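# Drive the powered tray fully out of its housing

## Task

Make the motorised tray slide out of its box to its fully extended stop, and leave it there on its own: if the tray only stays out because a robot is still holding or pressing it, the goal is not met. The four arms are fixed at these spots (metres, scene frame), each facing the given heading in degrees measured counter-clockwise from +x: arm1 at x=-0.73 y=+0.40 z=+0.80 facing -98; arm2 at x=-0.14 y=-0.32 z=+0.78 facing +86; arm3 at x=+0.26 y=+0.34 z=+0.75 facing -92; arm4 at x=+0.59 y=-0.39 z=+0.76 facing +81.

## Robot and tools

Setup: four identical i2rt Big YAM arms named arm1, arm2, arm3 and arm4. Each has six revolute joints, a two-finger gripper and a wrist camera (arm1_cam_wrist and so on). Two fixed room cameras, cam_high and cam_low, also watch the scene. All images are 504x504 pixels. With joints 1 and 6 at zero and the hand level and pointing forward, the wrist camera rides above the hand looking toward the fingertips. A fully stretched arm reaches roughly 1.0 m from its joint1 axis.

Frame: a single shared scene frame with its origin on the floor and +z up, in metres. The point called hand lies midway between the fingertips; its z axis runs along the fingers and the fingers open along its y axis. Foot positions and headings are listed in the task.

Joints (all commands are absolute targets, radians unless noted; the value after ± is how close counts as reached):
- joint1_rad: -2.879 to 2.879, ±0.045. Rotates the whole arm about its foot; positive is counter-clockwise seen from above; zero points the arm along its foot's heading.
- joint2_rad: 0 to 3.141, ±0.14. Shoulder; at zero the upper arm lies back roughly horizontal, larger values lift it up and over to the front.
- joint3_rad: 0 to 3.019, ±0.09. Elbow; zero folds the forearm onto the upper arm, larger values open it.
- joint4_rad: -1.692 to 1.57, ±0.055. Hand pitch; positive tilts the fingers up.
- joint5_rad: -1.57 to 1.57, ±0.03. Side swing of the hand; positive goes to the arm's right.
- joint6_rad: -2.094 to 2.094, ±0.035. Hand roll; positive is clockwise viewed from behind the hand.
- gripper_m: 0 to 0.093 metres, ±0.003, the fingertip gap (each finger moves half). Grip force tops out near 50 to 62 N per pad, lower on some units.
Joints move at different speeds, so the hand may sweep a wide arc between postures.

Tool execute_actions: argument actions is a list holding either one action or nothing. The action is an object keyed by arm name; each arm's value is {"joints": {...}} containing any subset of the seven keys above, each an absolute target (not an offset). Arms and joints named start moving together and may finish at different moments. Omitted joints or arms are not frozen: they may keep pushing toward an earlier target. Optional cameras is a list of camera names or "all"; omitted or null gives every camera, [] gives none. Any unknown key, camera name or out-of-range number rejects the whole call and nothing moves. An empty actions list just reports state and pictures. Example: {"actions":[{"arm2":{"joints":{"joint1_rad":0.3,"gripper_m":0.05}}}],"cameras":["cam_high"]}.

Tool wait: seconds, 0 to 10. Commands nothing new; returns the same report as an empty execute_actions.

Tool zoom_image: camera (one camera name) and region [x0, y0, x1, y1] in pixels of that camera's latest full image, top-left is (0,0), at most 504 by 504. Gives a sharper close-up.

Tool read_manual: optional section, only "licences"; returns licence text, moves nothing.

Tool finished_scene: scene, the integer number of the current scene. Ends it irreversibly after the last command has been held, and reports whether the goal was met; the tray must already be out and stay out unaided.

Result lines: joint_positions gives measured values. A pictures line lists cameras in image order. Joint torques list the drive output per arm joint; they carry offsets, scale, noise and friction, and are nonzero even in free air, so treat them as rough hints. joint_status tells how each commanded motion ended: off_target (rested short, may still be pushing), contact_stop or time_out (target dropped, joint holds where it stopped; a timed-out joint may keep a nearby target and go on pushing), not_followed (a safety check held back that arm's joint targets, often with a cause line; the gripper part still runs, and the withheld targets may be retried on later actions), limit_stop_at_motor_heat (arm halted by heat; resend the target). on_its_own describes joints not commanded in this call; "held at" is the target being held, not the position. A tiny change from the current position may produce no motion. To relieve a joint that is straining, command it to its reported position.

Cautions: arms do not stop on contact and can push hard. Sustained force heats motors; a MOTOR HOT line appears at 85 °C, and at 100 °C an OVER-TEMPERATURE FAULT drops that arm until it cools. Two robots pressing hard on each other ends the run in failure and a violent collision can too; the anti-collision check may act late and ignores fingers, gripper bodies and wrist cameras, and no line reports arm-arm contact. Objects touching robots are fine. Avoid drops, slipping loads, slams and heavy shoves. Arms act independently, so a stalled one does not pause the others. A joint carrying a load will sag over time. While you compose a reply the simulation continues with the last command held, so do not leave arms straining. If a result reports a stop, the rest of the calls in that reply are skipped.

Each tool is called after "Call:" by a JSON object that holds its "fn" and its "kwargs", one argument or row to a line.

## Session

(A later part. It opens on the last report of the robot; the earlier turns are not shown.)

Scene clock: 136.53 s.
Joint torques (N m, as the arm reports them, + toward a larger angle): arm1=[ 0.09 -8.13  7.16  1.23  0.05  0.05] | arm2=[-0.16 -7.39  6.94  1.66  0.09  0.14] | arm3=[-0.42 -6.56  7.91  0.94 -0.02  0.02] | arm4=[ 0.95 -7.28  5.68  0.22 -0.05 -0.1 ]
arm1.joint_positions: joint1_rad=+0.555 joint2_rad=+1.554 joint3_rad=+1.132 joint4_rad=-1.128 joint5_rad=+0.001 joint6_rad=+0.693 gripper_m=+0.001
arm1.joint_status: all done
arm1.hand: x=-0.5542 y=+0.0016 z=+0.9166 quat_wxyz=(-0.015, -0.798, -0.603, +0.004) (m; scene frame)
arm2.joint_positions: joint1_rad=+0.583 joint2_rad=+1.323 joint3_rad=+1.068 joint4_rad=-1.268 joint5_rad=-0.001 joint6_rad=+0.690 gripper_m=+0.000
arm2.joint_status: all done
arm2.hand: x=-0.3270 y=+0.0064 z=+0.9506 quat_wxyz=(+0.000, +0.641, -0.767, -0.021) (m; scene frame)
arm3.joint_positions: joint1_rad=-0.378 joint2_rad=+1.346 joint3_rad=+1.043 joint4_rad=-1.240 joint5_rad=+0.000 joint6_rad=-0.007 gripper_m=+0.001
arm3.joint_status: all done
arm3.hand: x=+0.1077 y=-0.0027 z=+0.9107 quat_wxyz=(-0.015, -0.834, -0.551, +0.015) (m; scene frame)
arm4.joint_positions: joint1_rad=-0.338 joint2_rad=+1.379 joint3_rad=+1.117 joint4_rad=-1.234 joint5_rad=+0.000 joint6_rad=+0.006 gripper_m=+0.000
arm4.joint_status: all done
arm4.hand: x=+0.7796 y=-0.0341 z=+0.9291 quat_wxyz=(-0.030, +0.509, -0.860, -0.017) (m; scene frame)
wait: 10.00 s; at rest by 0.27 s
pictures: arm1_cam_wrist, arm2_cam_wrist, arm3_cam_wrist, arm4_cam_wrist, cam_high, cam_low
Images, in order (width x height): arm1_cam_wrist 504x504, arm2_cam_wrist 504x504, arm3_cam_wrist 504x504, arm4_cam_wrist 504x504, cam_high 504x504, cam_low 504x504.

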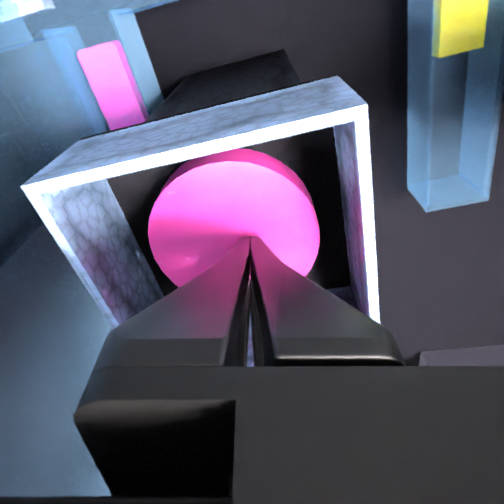

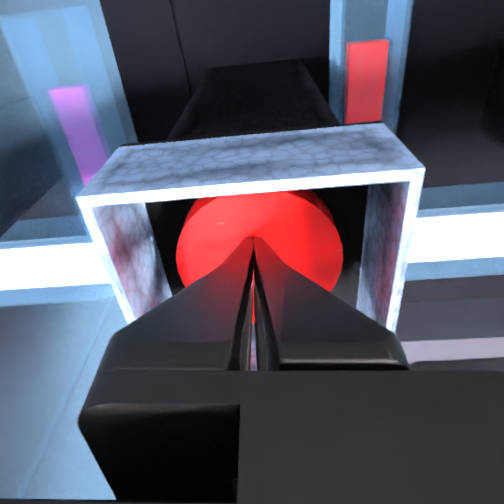

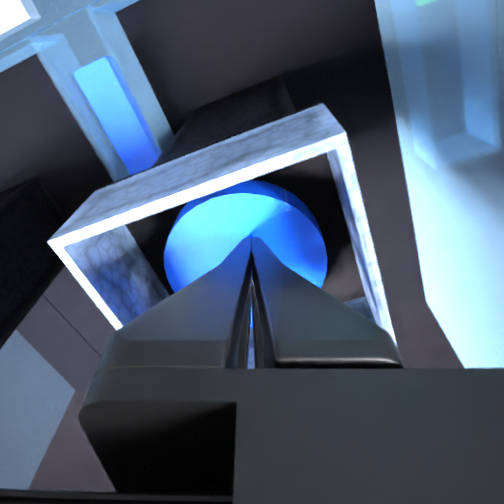

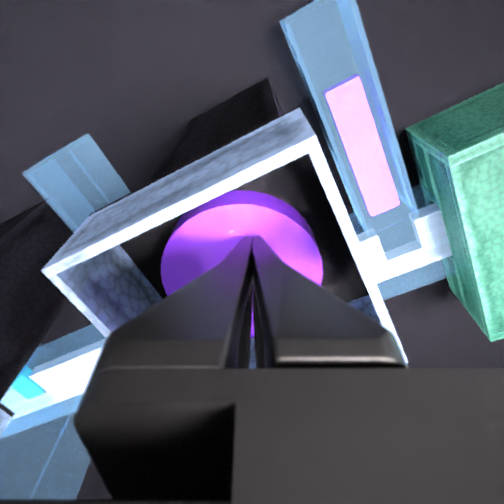

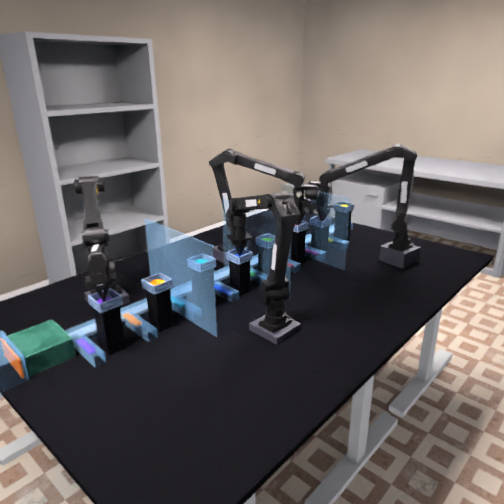

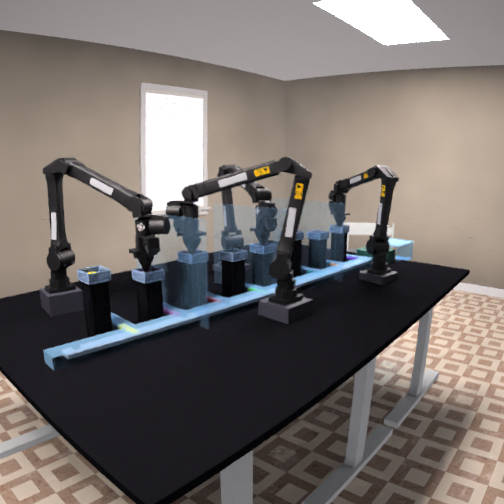

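Call:
{"fn": "wait", "kwargs": {
  "seconds": 10
}}

Call:
{"fn": "wait", "kwargs": {
  "seconds": 10
}}

Call:
{"fn": "execute_actions", "kwargs": {
  "actions": [
    {"arm1":{"joints":{"joint2_rad":1.5,"joint3_rad":1.4,"joint4_rad":-1.42}},"arm2":{"joints":{"joint2_rad":1.3,"joint3_rad":1.25,"joint4_rad":-1.46}},"arm3":{"joints":{"joint2_rad":1.32,"joint3_rad":1.3,"joint4_rad":-1.5}},"arm4":{"joints":{"joint2_rad":1.38,"joint3_rad":1.3,"joint4_rad":-1.45}}}
  ],
  "cameras": []
}}

Call:
{"fn": "execute_actions", "kwargs": {
  "actions": [
    {"arm1":{"joints":{"joint1_rad":0.05,"joint2_rad":1.38,"joint3_rad":1.22,"joint4_rad":-1.39}},"arm2":{"joints":{"joint1_rad":-0.04,"joint2_rad":1.18,"joint3_rad":1.1,"joint4_rad":-1.47,"joint6_rad":0}},"arm3":{"joints":{"joint1_rad":0.23,"joint2_rad":1.265,"joint3_rad":1.22,"joint4_rad":-1.5}},"arm4":{"joints":{"joint1_rad":0.25,"joint2_rad":1.3,"joint3_rad":1.22,"joint4_rad":-1.47}}}
  ],
  "cameras": []
}}

Call:
{"fn": "execute_actions", "kwargs": {
  "actions": [
    {"arm1":{"joints":{"joint2_rad":1.44,"joint3_rad":1.03,"joint4_rad":-1.18}},"arm2":{"joints":{"joint2_rad":1.23,"joint3_rad":0.84,"joint4_rad":-1.2}},"arm3":{"joints":{"joint2_rad":1.31,"joint3_rad":1.02,"joint4_rad":-1.3}},"arm4":{"joints":{"joint2_rad":1.34,"joint3_rad":1.0,"joint4_rad":-1.23}}}
  ],
  "cameras": []
}}

Call:
{"fn": "wait", "kwargs": {
  "seconds": 10
}}

Call:
{"fn": "wait", "kwargs": {
  "seconds": 8
}}

Scene clock: 153.57 s.
Joint torques (N m, as the arm reports them, + toward a larger angle): arm1=[ 0.04 -7.77  7.18  1.16  0.06  0.04] | arm2=[-0.15 -7.4   6.93  1.65  0.09  0.14] | arm3=[-0.48 -6.55  7.91  0.95 -0.02  0.02] | arm4=[ 1.06 -7.22  5.65  0.22 -0.05 -0.1 ]
arm1.joint_positions: joint1_rad=+0.555 joint2_rad=+1.554 joint3_rad=+1.132 joint4_rad=-1.128 joint5_rad=+0.001 joint6_rad=+0.693 gripper_m=+0.001
arm1.joint_status: all done
arm1.hand: x=-0.5542 y=+0.0016 z=+0.9166 quat_wxyz=(-0.015, -0.798, -0.603, +0.004) (m; scene frame)
arm2.joint_positions: joint1_rad=+0.583 joint2_rad=+1.323 joint3_rad=+1.068 joint4_rad=-1.268 joint5_rad=-0.001 joint6_rad=+0.690 gripper_m=+0.000
arm2.joint_status: all done
arm2.hand: x=-0.3270 y=+0.0064 z=+0.9506 quat_wxyz=(+0.000, +0.641, -0.767, -0.021) (m; scene frame)
arm3.joint_positions: joint1_rad=-0.378 joint2_rad=+1.346 joint3_rad=+1.043 joint4_rad=-1.240 joint5_rad=+0.000 joint6_rad=-0.007 gripper_m=+0.001
arm3.joint_status: all done
arm3.hand: x=+0.1077 y=-0.0027 z=+0.9107 quat_wxyz=(-0.015, -0.834, -0.551, +0.015) (m; scene frame)
arm4.joint_positions: joint1_rad=-0.338 joint2_rad=+1.379 joint3_rad=+1.117 joint4_rad=-1.234 joint5_rad=+0.000 joint6_rad=+0.006 gripper_m=+0.000
arm4.joint_status: all done
arm4.hand: x=+0.7796 y=-0.0341 z=+0.9291 quat_wxyz=(-0.030, +0.509, -0.860, -0.017) (m; scene frame)
wait: 10.00 s; at rest from the start
pictures: arm1_cam_wrist, arm2_cam_wrist, arm3_cam_wrist, arm4_cam_wrist, cam_high, cam_low
Images, in order (width x height): arm1_cam_wrist 504x504, arm2_cam_wrist 504x504, arm3_cam_wrist 504x504, arm4_cam_wrist 504x504, cam_high 504x504, cam_low 504x504.

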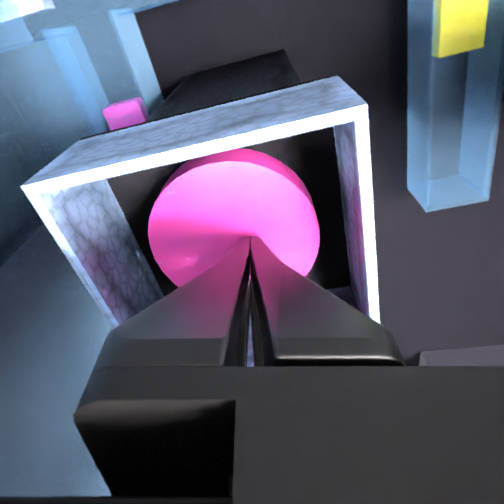

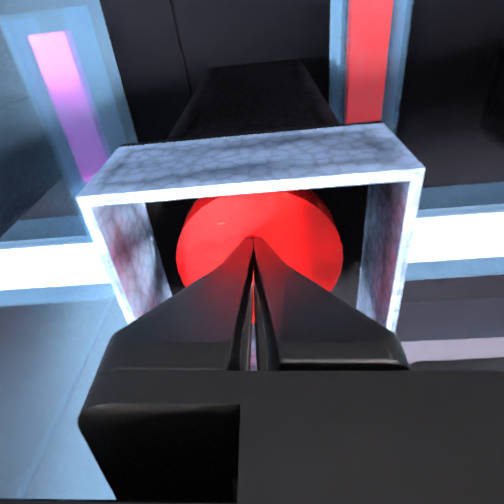

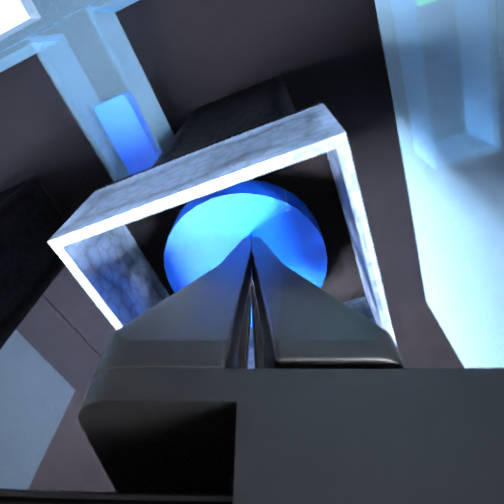

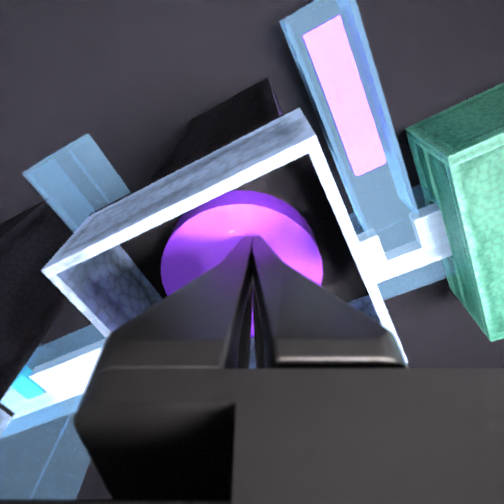

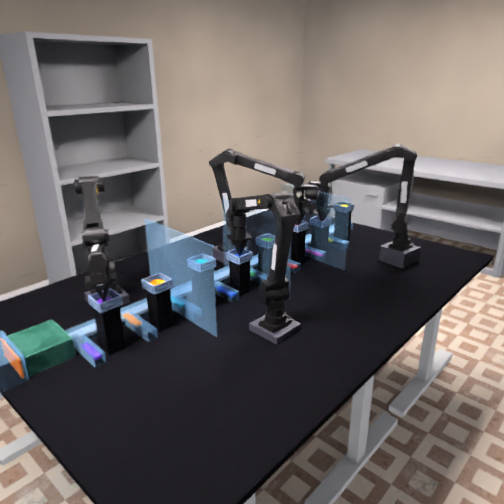

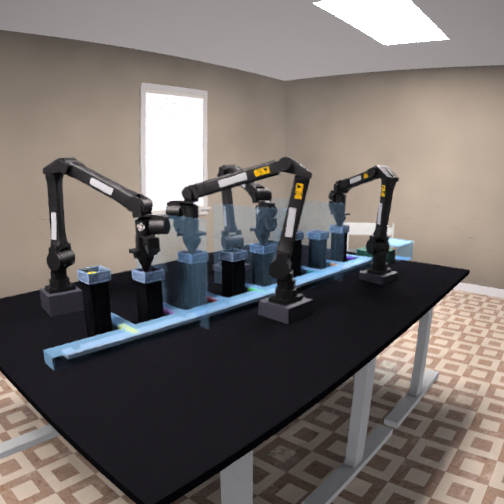

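Scene clock: 163.57 s.
Joint torques (N m, as the arm reports them, + toward a larger angle): arm1=[ 0.01 -7.91  7.21  1.25  0.05  0.06] | arm2=[-0.16 -7.34  6.94  1.66  0.09  0.14] | arm3=[-0.41 -6.53  7.92  0.94 -0.01  0.02] | arm4=[ 1.04 -7.33  5.66  0.21 -0.05 -0.1 ]
arm1.joint_positions: joint1_rad=+0.555 joint2_rad=+1.554 joint3_rad=+1.132 joint4_rad=-1.128 joint5_rad=+0.001 joint6_rad=+0.693 gripper_m=+0.001
arm1.joint_status: all done
arm1.hand: x=-0.5542 y=+0.0016 z=+0.9166 quat_wxyz=(-0.015, -0.798, -0.603, +0.004) (m; scene frame)
arm2.joint_positions: joint1_rad=+0.583 joint2_rad=+1.323 joint3_rad=+1.068 joint4_rad=-1.268 joint5_rad=-0.001 joint6_rad=+0.690 gripper_m=+0.000
arm2.joint_status: all done
arm2.hand: x=-0.3270 y=+0.0064 z=+0.9506 quat_wxyz=(+0.000, +0.641, -0.767, -0.021) (m; scene frame)
arm3.joint_positions: joint1_rad=-0.378 joint2_rad=+1.346 joint3_rad=+1.043 joint4_rad=-1.240 joint5_rad=+0.000 joint6_rad=-0.007 gripper_m=+0.001
arm3.joint_status: all done
arm3.hand: x=+0.1077 y=-0.0027 z=+0.9107 quat_wxyz=(-0.015, -0.834, -0.551, +0.015) (m; scene frame)
arm4.joint_positions: joint1_rad=-0.338 joint2_rad=+1.379 joint3_rad=+1.117 joint4_rad=-1.234 joint5_rad=+0.000 joint6_rad=+0.006 gripper_m=+0.000
arm4.joint_status: all done
arm4.hand: x=+0.7796 y=-0.0341 z=+0.9291 quat_wxyz=(-0.030, +0.509, -0.860, -0.017) (m; scene frame)
wait: 10.00 s; at rest by 0.27 s
pictures: arm1_cam_wrist, arm2_cam_wrist, arm3_cam_wrist, arm4_cam_wrist, cam_high, cam_low
Images, in order (width x height): arm1_cam_wrist 504x504, arm2_cam_wrist 504x504, arm3_cam_wrist 504x504, arm4_cam_wrist 504x504, cam_high 504x504, cam_low 504x504.

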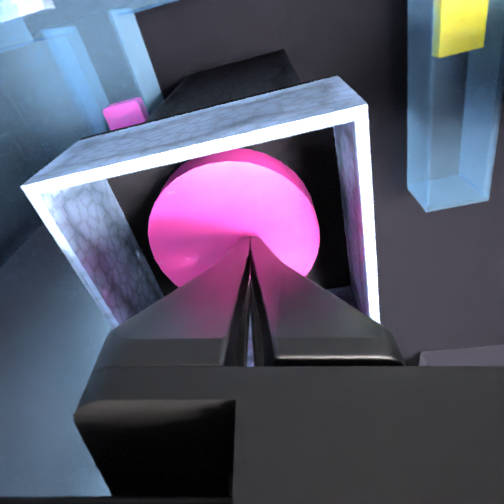

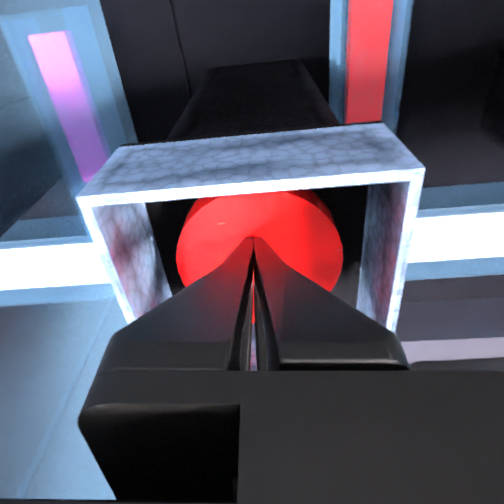

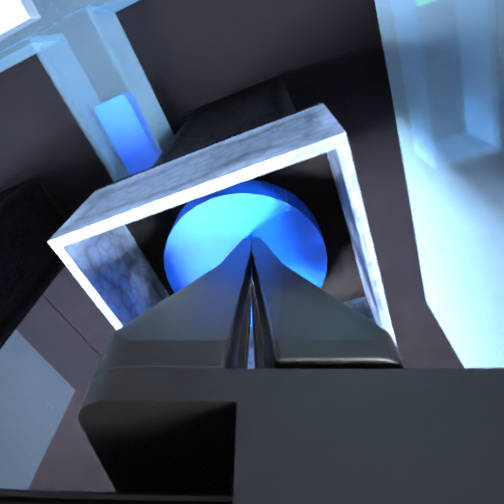

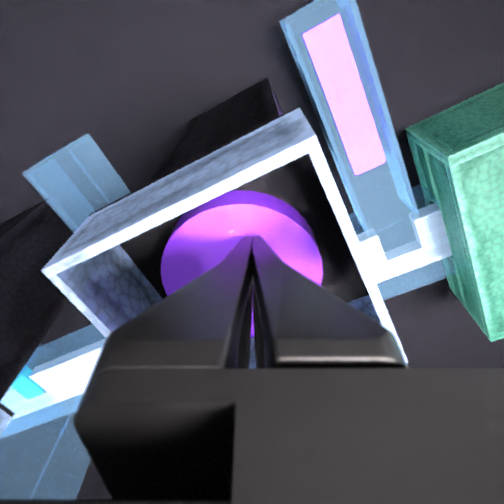

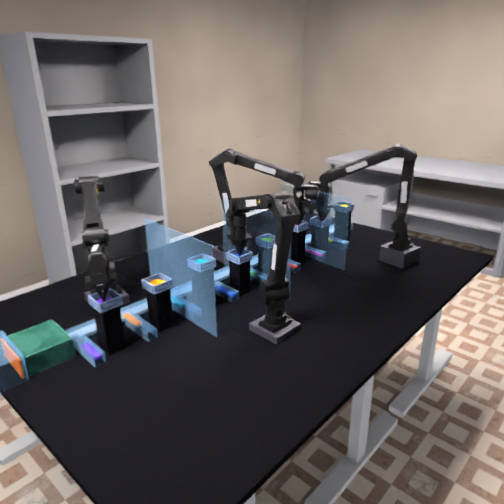

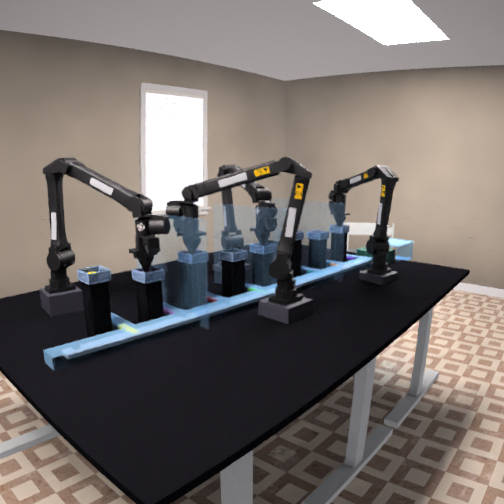

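Scene clock: 164.67 s.
Joint torques (N m, as the arm reports them, + toward a larger angle): arm1=[  0.16 -10.52  12.51   0.19   0.06   0.06] | arm2=[ -0.15 -11.45  13.78   0.22   0.09   0.15] | arm3=[-0.4  -8.74 14.11 -0.12 -0.02  0.02] | arm4=[  1.04 -10.31  14.13  -0.52  -0.05  -0.1 ]
arm1.joint_positions: joint1_rad=+0.555 joint2_rad=+1.495 joint3_rad=+1.368 joint4_rad=-1.412 joint5_rad=+0.001 joint6_rad=+0.693 gripper_m=+0.001
arm1.joint_status: all done
arm1.hand: x=-0.5502 y=-0.0072 z=+1.0278 quat_wxyz=(-0.020, -0.798, -0.603, +0.006) (m; scene frame)
arm2.joint_positions: joint1_rad=+0.583 joint2_rad=+1.309 joint3_rad=+1.208 joint4_rad=-1.451 joint5_rad=-0.001 joint6_rad=+0.690 gripper_m=+0.000
arm2.joint_status: all done
arm2.hand: x=-0.3259 y=+0.0051 z=+1.0078 quat_wxyz=(+0.002, +0.642, -0.767, -0.007) (m; scene frame)
arm3.joint_positions: joint1_rad=-0.378 joint2_rad=+1.317 joint3_rad=+1.267 joint4_rad=-1.489 joint5_rad=+0.000 joint6_rad=-0.007 gripper_m=+0.001
arm3.joint_status: all done
arm3.hand: x=+0.1048 y=-0.0073 z=+1.0051 quat_wxyz=(-0.016, -0.834, -0.551, +0.016) (m; scene frame)
arm4.joint_positions: joint1_rad=-0.338 joint2_rad=+1.374 joint3_rad=+1.256 joint4_rad=-1.442 joint5_rad=+0.000 joint6_rad=+0.006 gripper_m=+0.000
arm4.joint_status: all done
arm4.hand: x=+0.7763 y=-0.0400 z=+0.9823 quat_wxyz=(-0.003, +0.509, -0.861, -0.001) (m; scene frame)
pictures: none
No camera images: the call's "cameras" was empty. Leave "cameras" out to get every camera's image.

Scene clock: 166.33 s.
Joint torques (N m, as the arm reports them, + toward a larger angle): arm1=[-0.15 -8.53  9.65  0.67  0.07  0.06] | arm2=[-1.29 -8.05  9.18  0.45  0.02 -0.07] | arm3=[-0.32 -8.55 10.95 -0.05  0.    0.02] | arm4=[ 0.47 -9.71  9.82 -0.44 -0.05 -0.1 ]
arm1.joint_positions: joint1_rad=+0.050 joint2_rad=+1.381 joint3_rad=+1.221 joint4_rad=-1.394 joint5_rad=+0.000 joint6_rad=+0.694 gripper_m=+0.001
arm1.joint_status: all done
arm1.hand: x=-0.7663 y=+0.0053 z=+1.0166 quat_wxyz=(-0.013, -0.923, -0.384, +0.004) (m; scene frame)
arm2.joint_positions: joint1_rad=-0.035 joint2_rad=+1.177 joint3_rad=+1.115 joint4_rad=-1.465 joint5_rad=-0.001 joint6_rad=+0.011 gripper_m=+0.000
arm2.joint_status: all done
arm2.hand: x=-0.1077 y=+0.0083 z=+1.0144 quat_wxyz=(-0.012, +0.665, -0.747, -0.013) (m; scene frame)
arm3.joint_positions: joint1_rad=+0.230 joint2_rad=+1.268 joint3_rad=+1.224 joint4_rad=-1.492 joint5_rad=+0.000 joint6_rad=-0.007 gripper_m=+0.001
arm3.joint_status: all done
arm3.hand: x=+0.3284 y=-0.0145 z=+1.0059 quat_wxyz=(-0.020, -0.631, -0.775, +0.016) (m; scene frame)
arm4.joint_positions: joint1_rad=+0.254 joint2_rad=+1.300 joint3_rad=+1.224 joint4_rad=-1.463 joint5_rad=+0.000 joint6_rad=+0.006 gripper_m=+0.000
arm4.joint_status: all done
arm4.hand: x=+0.5519 y=-0.0154 z=+0.9969 quat_wxyz=(-0.008, +0.738, -0.675, -0.010) (m; scene frame)
pictures: none
No camera images: the call's "cameras" was empty. Leave "cameras" out to get every camera's image.

Scene clock: 167.23 s.
Joint torques (N m, as the arm reports them, + toward a larger angle): arm1=[-0.43 -5.71  6.35  1.39  0.06  0.05] | arm2=[-1.27 -5.16  6.16  2.15  0.02 -0.06] | arm3=[-0.31 -5.17  7.27  1.01  0.01  0.02] | arm4=[ 0.51 -7.29  7.15  1.01 -0.04 -0.1 ]
arm1.joint_positions: joint1_rad=+0.050 joint2_rad=+1.397 joint3_rad=+1.066 joint4_rad=-1.201 joint5_rad=+0.000 joint6_rad=+0.694 gripper_m=+0.001
arm1.joint_status: all done
arm1.hand: x=-0.7657 y=+0.0091 z=+0.9534 quat_wxyz=(-0.022, -0.923, -0.384, +0.010) (m; scene frame)
arm2.joint_positions: joint1_rad=-0.035 joint2_rad=+1.198 joint3_rad=+0.885 joint4_rad=-1.228 joint5_rad=-0.001 joint6_rad=+0.011 gripper_m=+0.000
arm2.joint_status: all done
arm2.hand: x=-0.1094 y=-0.0059 z=+0.9222 quat_wxyz=(-0.007, +0.665, -0.747, -0.008) (m; scene frame)
arm3.joint_positions: joint1_rad=+0.230 joint2_rad=+1.270 joint3_rad=+1.063 joint4_rad=-1.320 joint5_rad=-0.001 joint6_rad=-0.007 gripper_m=+0.001
arm3.joint_status: all done
arm3.hand: x=+0.3277 y=-0.0109 z=+0.9447 quat_wxyz=(-0.024, -0.631, -0.775, +0.019) (m; scene frame)
arm4.joint_positions: joint1_rad=+0.254 joint2_rad=+1.313 joint3_rad=+1.029 joint4_rad=-1.252 joint5_rad=+0.000 joint6_rad=+0.006 gripper_m=+0.000
arm4.joint_status: all done
arm4.hand: x=+0.5525 y=-0.0243 z=+0.9195 quat_wxyz=(-0.009, +0.738, -0.675, -0.012) (m; scene frame)
pictures: none
No camera images: the call's "cameras" was empty. Leave "cameras" out to get every camera's image.

Scene clock: 177.23 s.
Joint torques (N m, as the arm reports them, + toward a larger angle): arm1=[-0.09 -5.61  6.43  1.39  0.06  0.04] | arm2=[-1.26 -5.15  6.16  2.15  0.02 -0.06] | arm3=[-0.33 -5.19  7.27  1.    0.01  0.02] | arm4=[ 0.49 -7.29  7.13  1.01 -0.04 -0.1 ]
arm1.joint_positions: joint1_rad=+0.050 joint2_rad=+1.397 joint3_rad=+1.066 joint4_rad=-1.201 joint5_rad=+0.000 joint6_rad=+0.694 gripper_m=+0.001
arm1.joint_status: all done
arm1.hand: x=-0.7657 y=+0.0091 z=+0.9534 quat_wxyz=(-0.022, -0.923, -0.384, +0.010) (m; scene frame)
arm2.joint_positions: joint1_rad=-0.035 joint2_rad=+1.198 joint3_rad=+0.885 joint4_rad=-1.228 joint5_rad=-0.001 joint6_rad=+0.011 gripper_m=+0.000
arm2.joint_status: all done
arm2.hand: x=-0.1094 y=-0.0059 z=+0.9222 quat_wxyz=(-0.007, +0.665, -0.747, -0.008) (m; scene frame)
arm3.joint_positions: joint1_rad=+0.230 joint2_rad=+1.270 joint3_rad=+1.063 joint4_rad=-1.320 joint5_rad=-0.001 joint6_rad=-0.007 gripper_m=+0.001
arm3.joint_status: all done
arm3.hand: x=+0.3277 y=-0.0109 z=+0.9447 quat_wxyz=(-0.024, -0.631, -0.775, +0.019) (m; scene frame)
arm4.joint_positions: joint1_rad=+0.254 joint2_rad=+1.313 joint3_rad=+1.029 joint4_rad=-1.252 joint5_rad=+0.000 joint6_rad=+0.006 gripper_m=+0.000
arm4.joint_status: all done
arm4.hand: x=+0.5525 y=-0.0243 z=+0.9195 quat_wxyz=(-0.009, +0.738, -0.675, -0.012) (m; scene frame)
wait: 10.00 s; at rest by 0.27 s
pictures: arm1_cam_wrist, arm2_cam_wrist, arm3_cam_wrist, arm4_cam_wrist, cam_high, cam_low
Images, in order (width x height): arm1_cam_wrist 504x504, arm2_cam_wrist 504x504, arm3_cam_wrist 504x504, arm4_cam_wrist 504x504, cam_high 504x504, cam_low 504x504.

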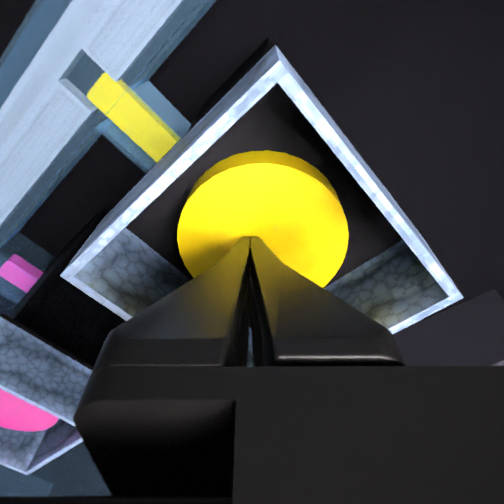

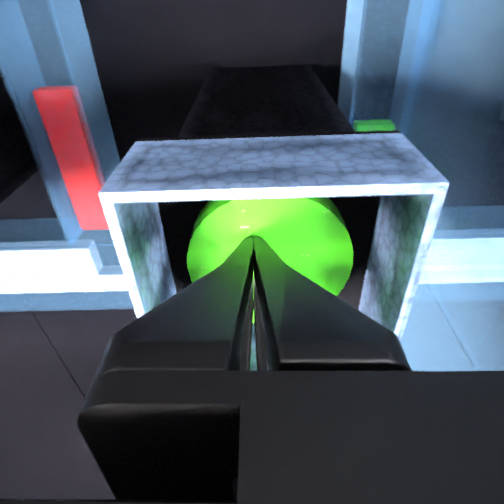

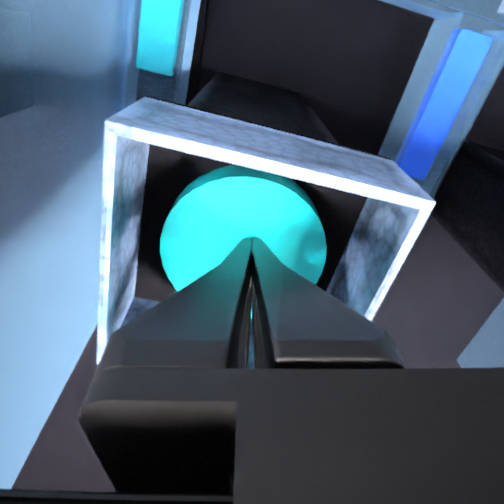

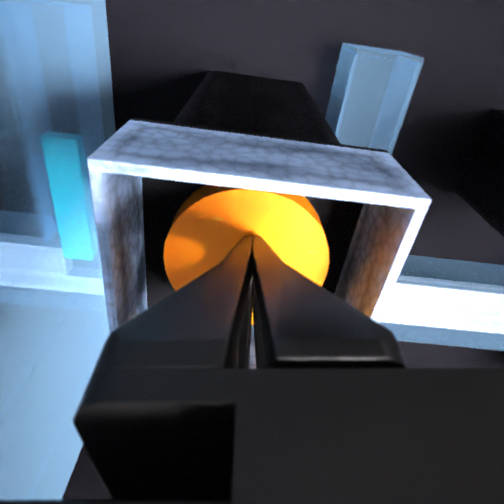

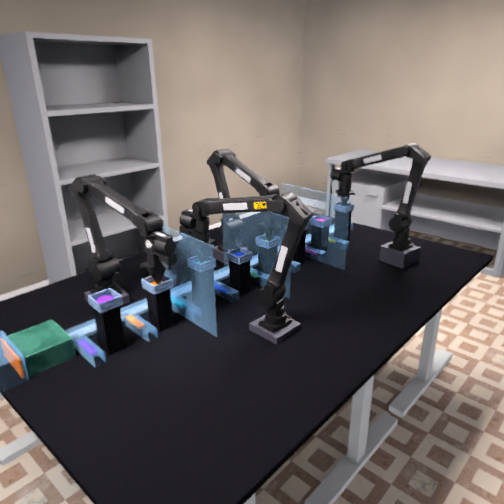

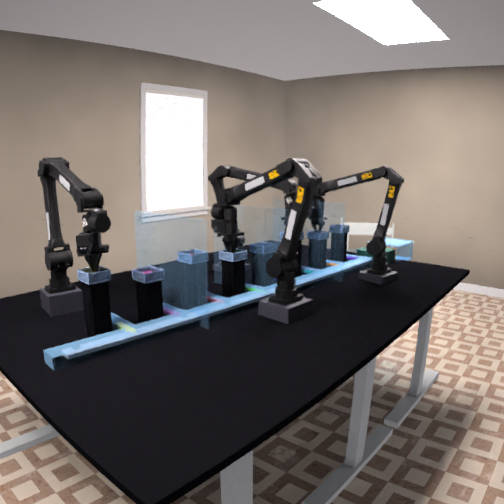

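Scene clock: 185.23 s.
Joint torques (N m, as the arm reports them, + toward a larger angle): arm1=[-0.25 -5.75  6.33  1.34  0.06  0.04] | arm2=[-1.29 -5.17  6.16  2.15  0.02 -0.06] | arm3=[-0.32 -5.14  7.26  0.99  0.01  0.03] | arm4=[ 0.47 -7.24  7.13  1.   -0.04 -0.1 ]
arm1.joint_positions: joint1_rad=+0.050 joint2_rad=+1.397 joint3_rad=+1.066 joint4_rad=-1.201 joint5_rad=+0.000 joint6_rad=+0.694 gripper_m=+0.001
arm1.joint_status: all done
arm1.hand: x=-0.7657 y=+0.0091 z=+0.9534 quat_wxyz=(-0.022, -0.923, -0.384, +0.010) (m; scene frame)
arm2.joint_positions: joint1_rad=-0.035 joint2_rad=+1.198 joint3_rad=+0.885 joint4_rad=-1.228 joint5_rad=-0.001 joint6_rad=+0.011 gripper_m=+0.000
arm2.joint_status: all done
arm2.hand: x=-0.1094 y=-0.0059 z=+0.9222 quat_wxyz=(-0.007, +0.665, -0.747, -0.008) (m; scene frame)
arm3.joint_positions: joint1_rad=+0.230 joint2_rad=+1.270 joint3_rad=+1.063 joint4_rad=-1.320 joint5_rad=-0.001 joint6_rad=-0.007 gripper_m=+0.001
arm3.joint_status: all done
arm3.hand: x=+0.3277 y=-0.0109 z=+0.9447 quat_wxyz=(-0.024, -0.631, -0.775, +0.019) (m; scene frame)
arm4.joint_positions: joint1_rad=+0.254 joint2_rad=+1.313 joint3_rad=+1.029 joint4_rad=-1.252 joint5_rad=+0.000 joint6_rad=+0.006 gripper_m=+0.000
arm4.joint_status: all done
arm4.hand: x=+0.5525 y=-0.0243 z=+0.9195 quat_wxyz=(-0.009, +0.738, -0.675, -0.012) (m; scene frame)
wait: 8.00 s; at rest by 0.27 s
pictures: arm1_cam_wrist, arm2_cam_wrist, arm3_cam_wrist, arm4_cam_wrist, cam_high, cam_low
Images, in order (width x height): arm1_cam_wrist 504x504, arm2_cam_wrist 504x504, arm3_cam_wrist 504x504, arm4_cam_wrist 504x504, cam_high 504x504, cam_low 504x504.

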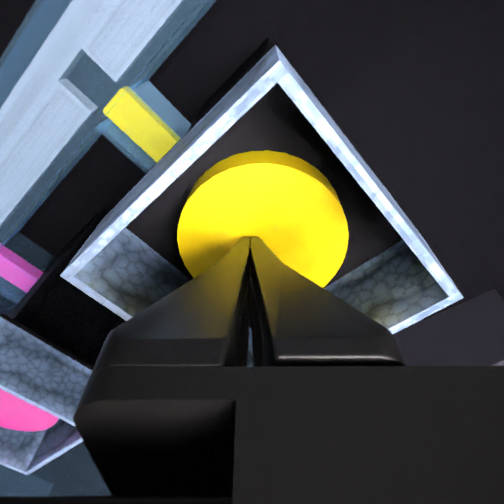

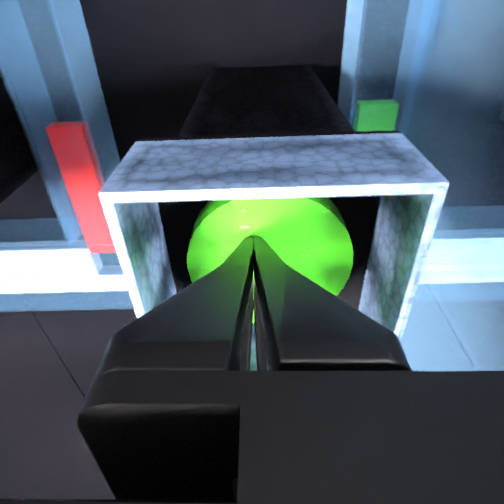

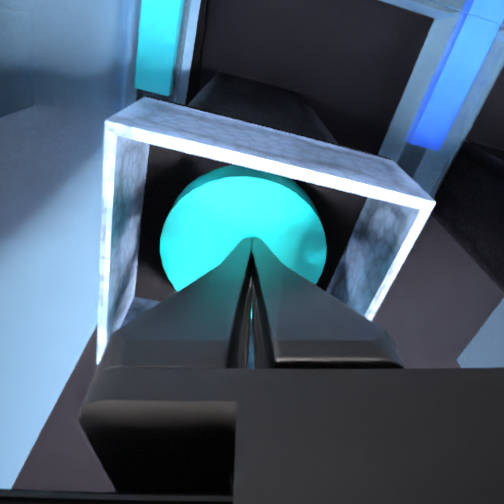

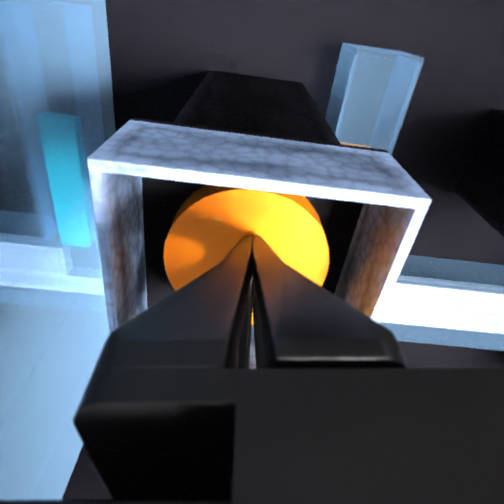

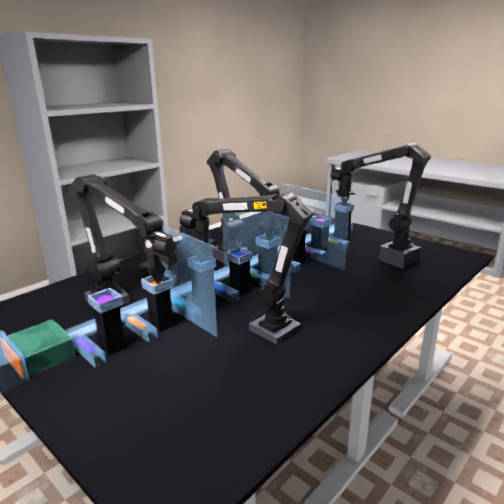

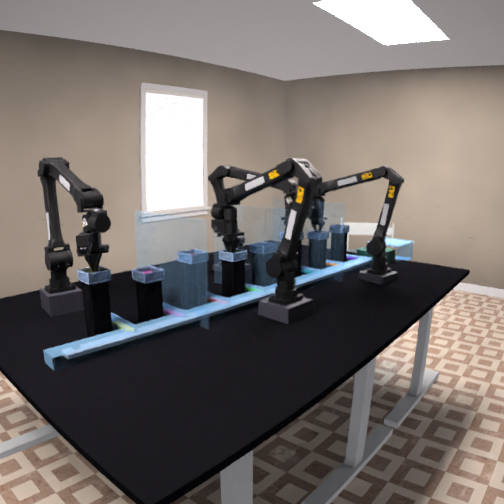

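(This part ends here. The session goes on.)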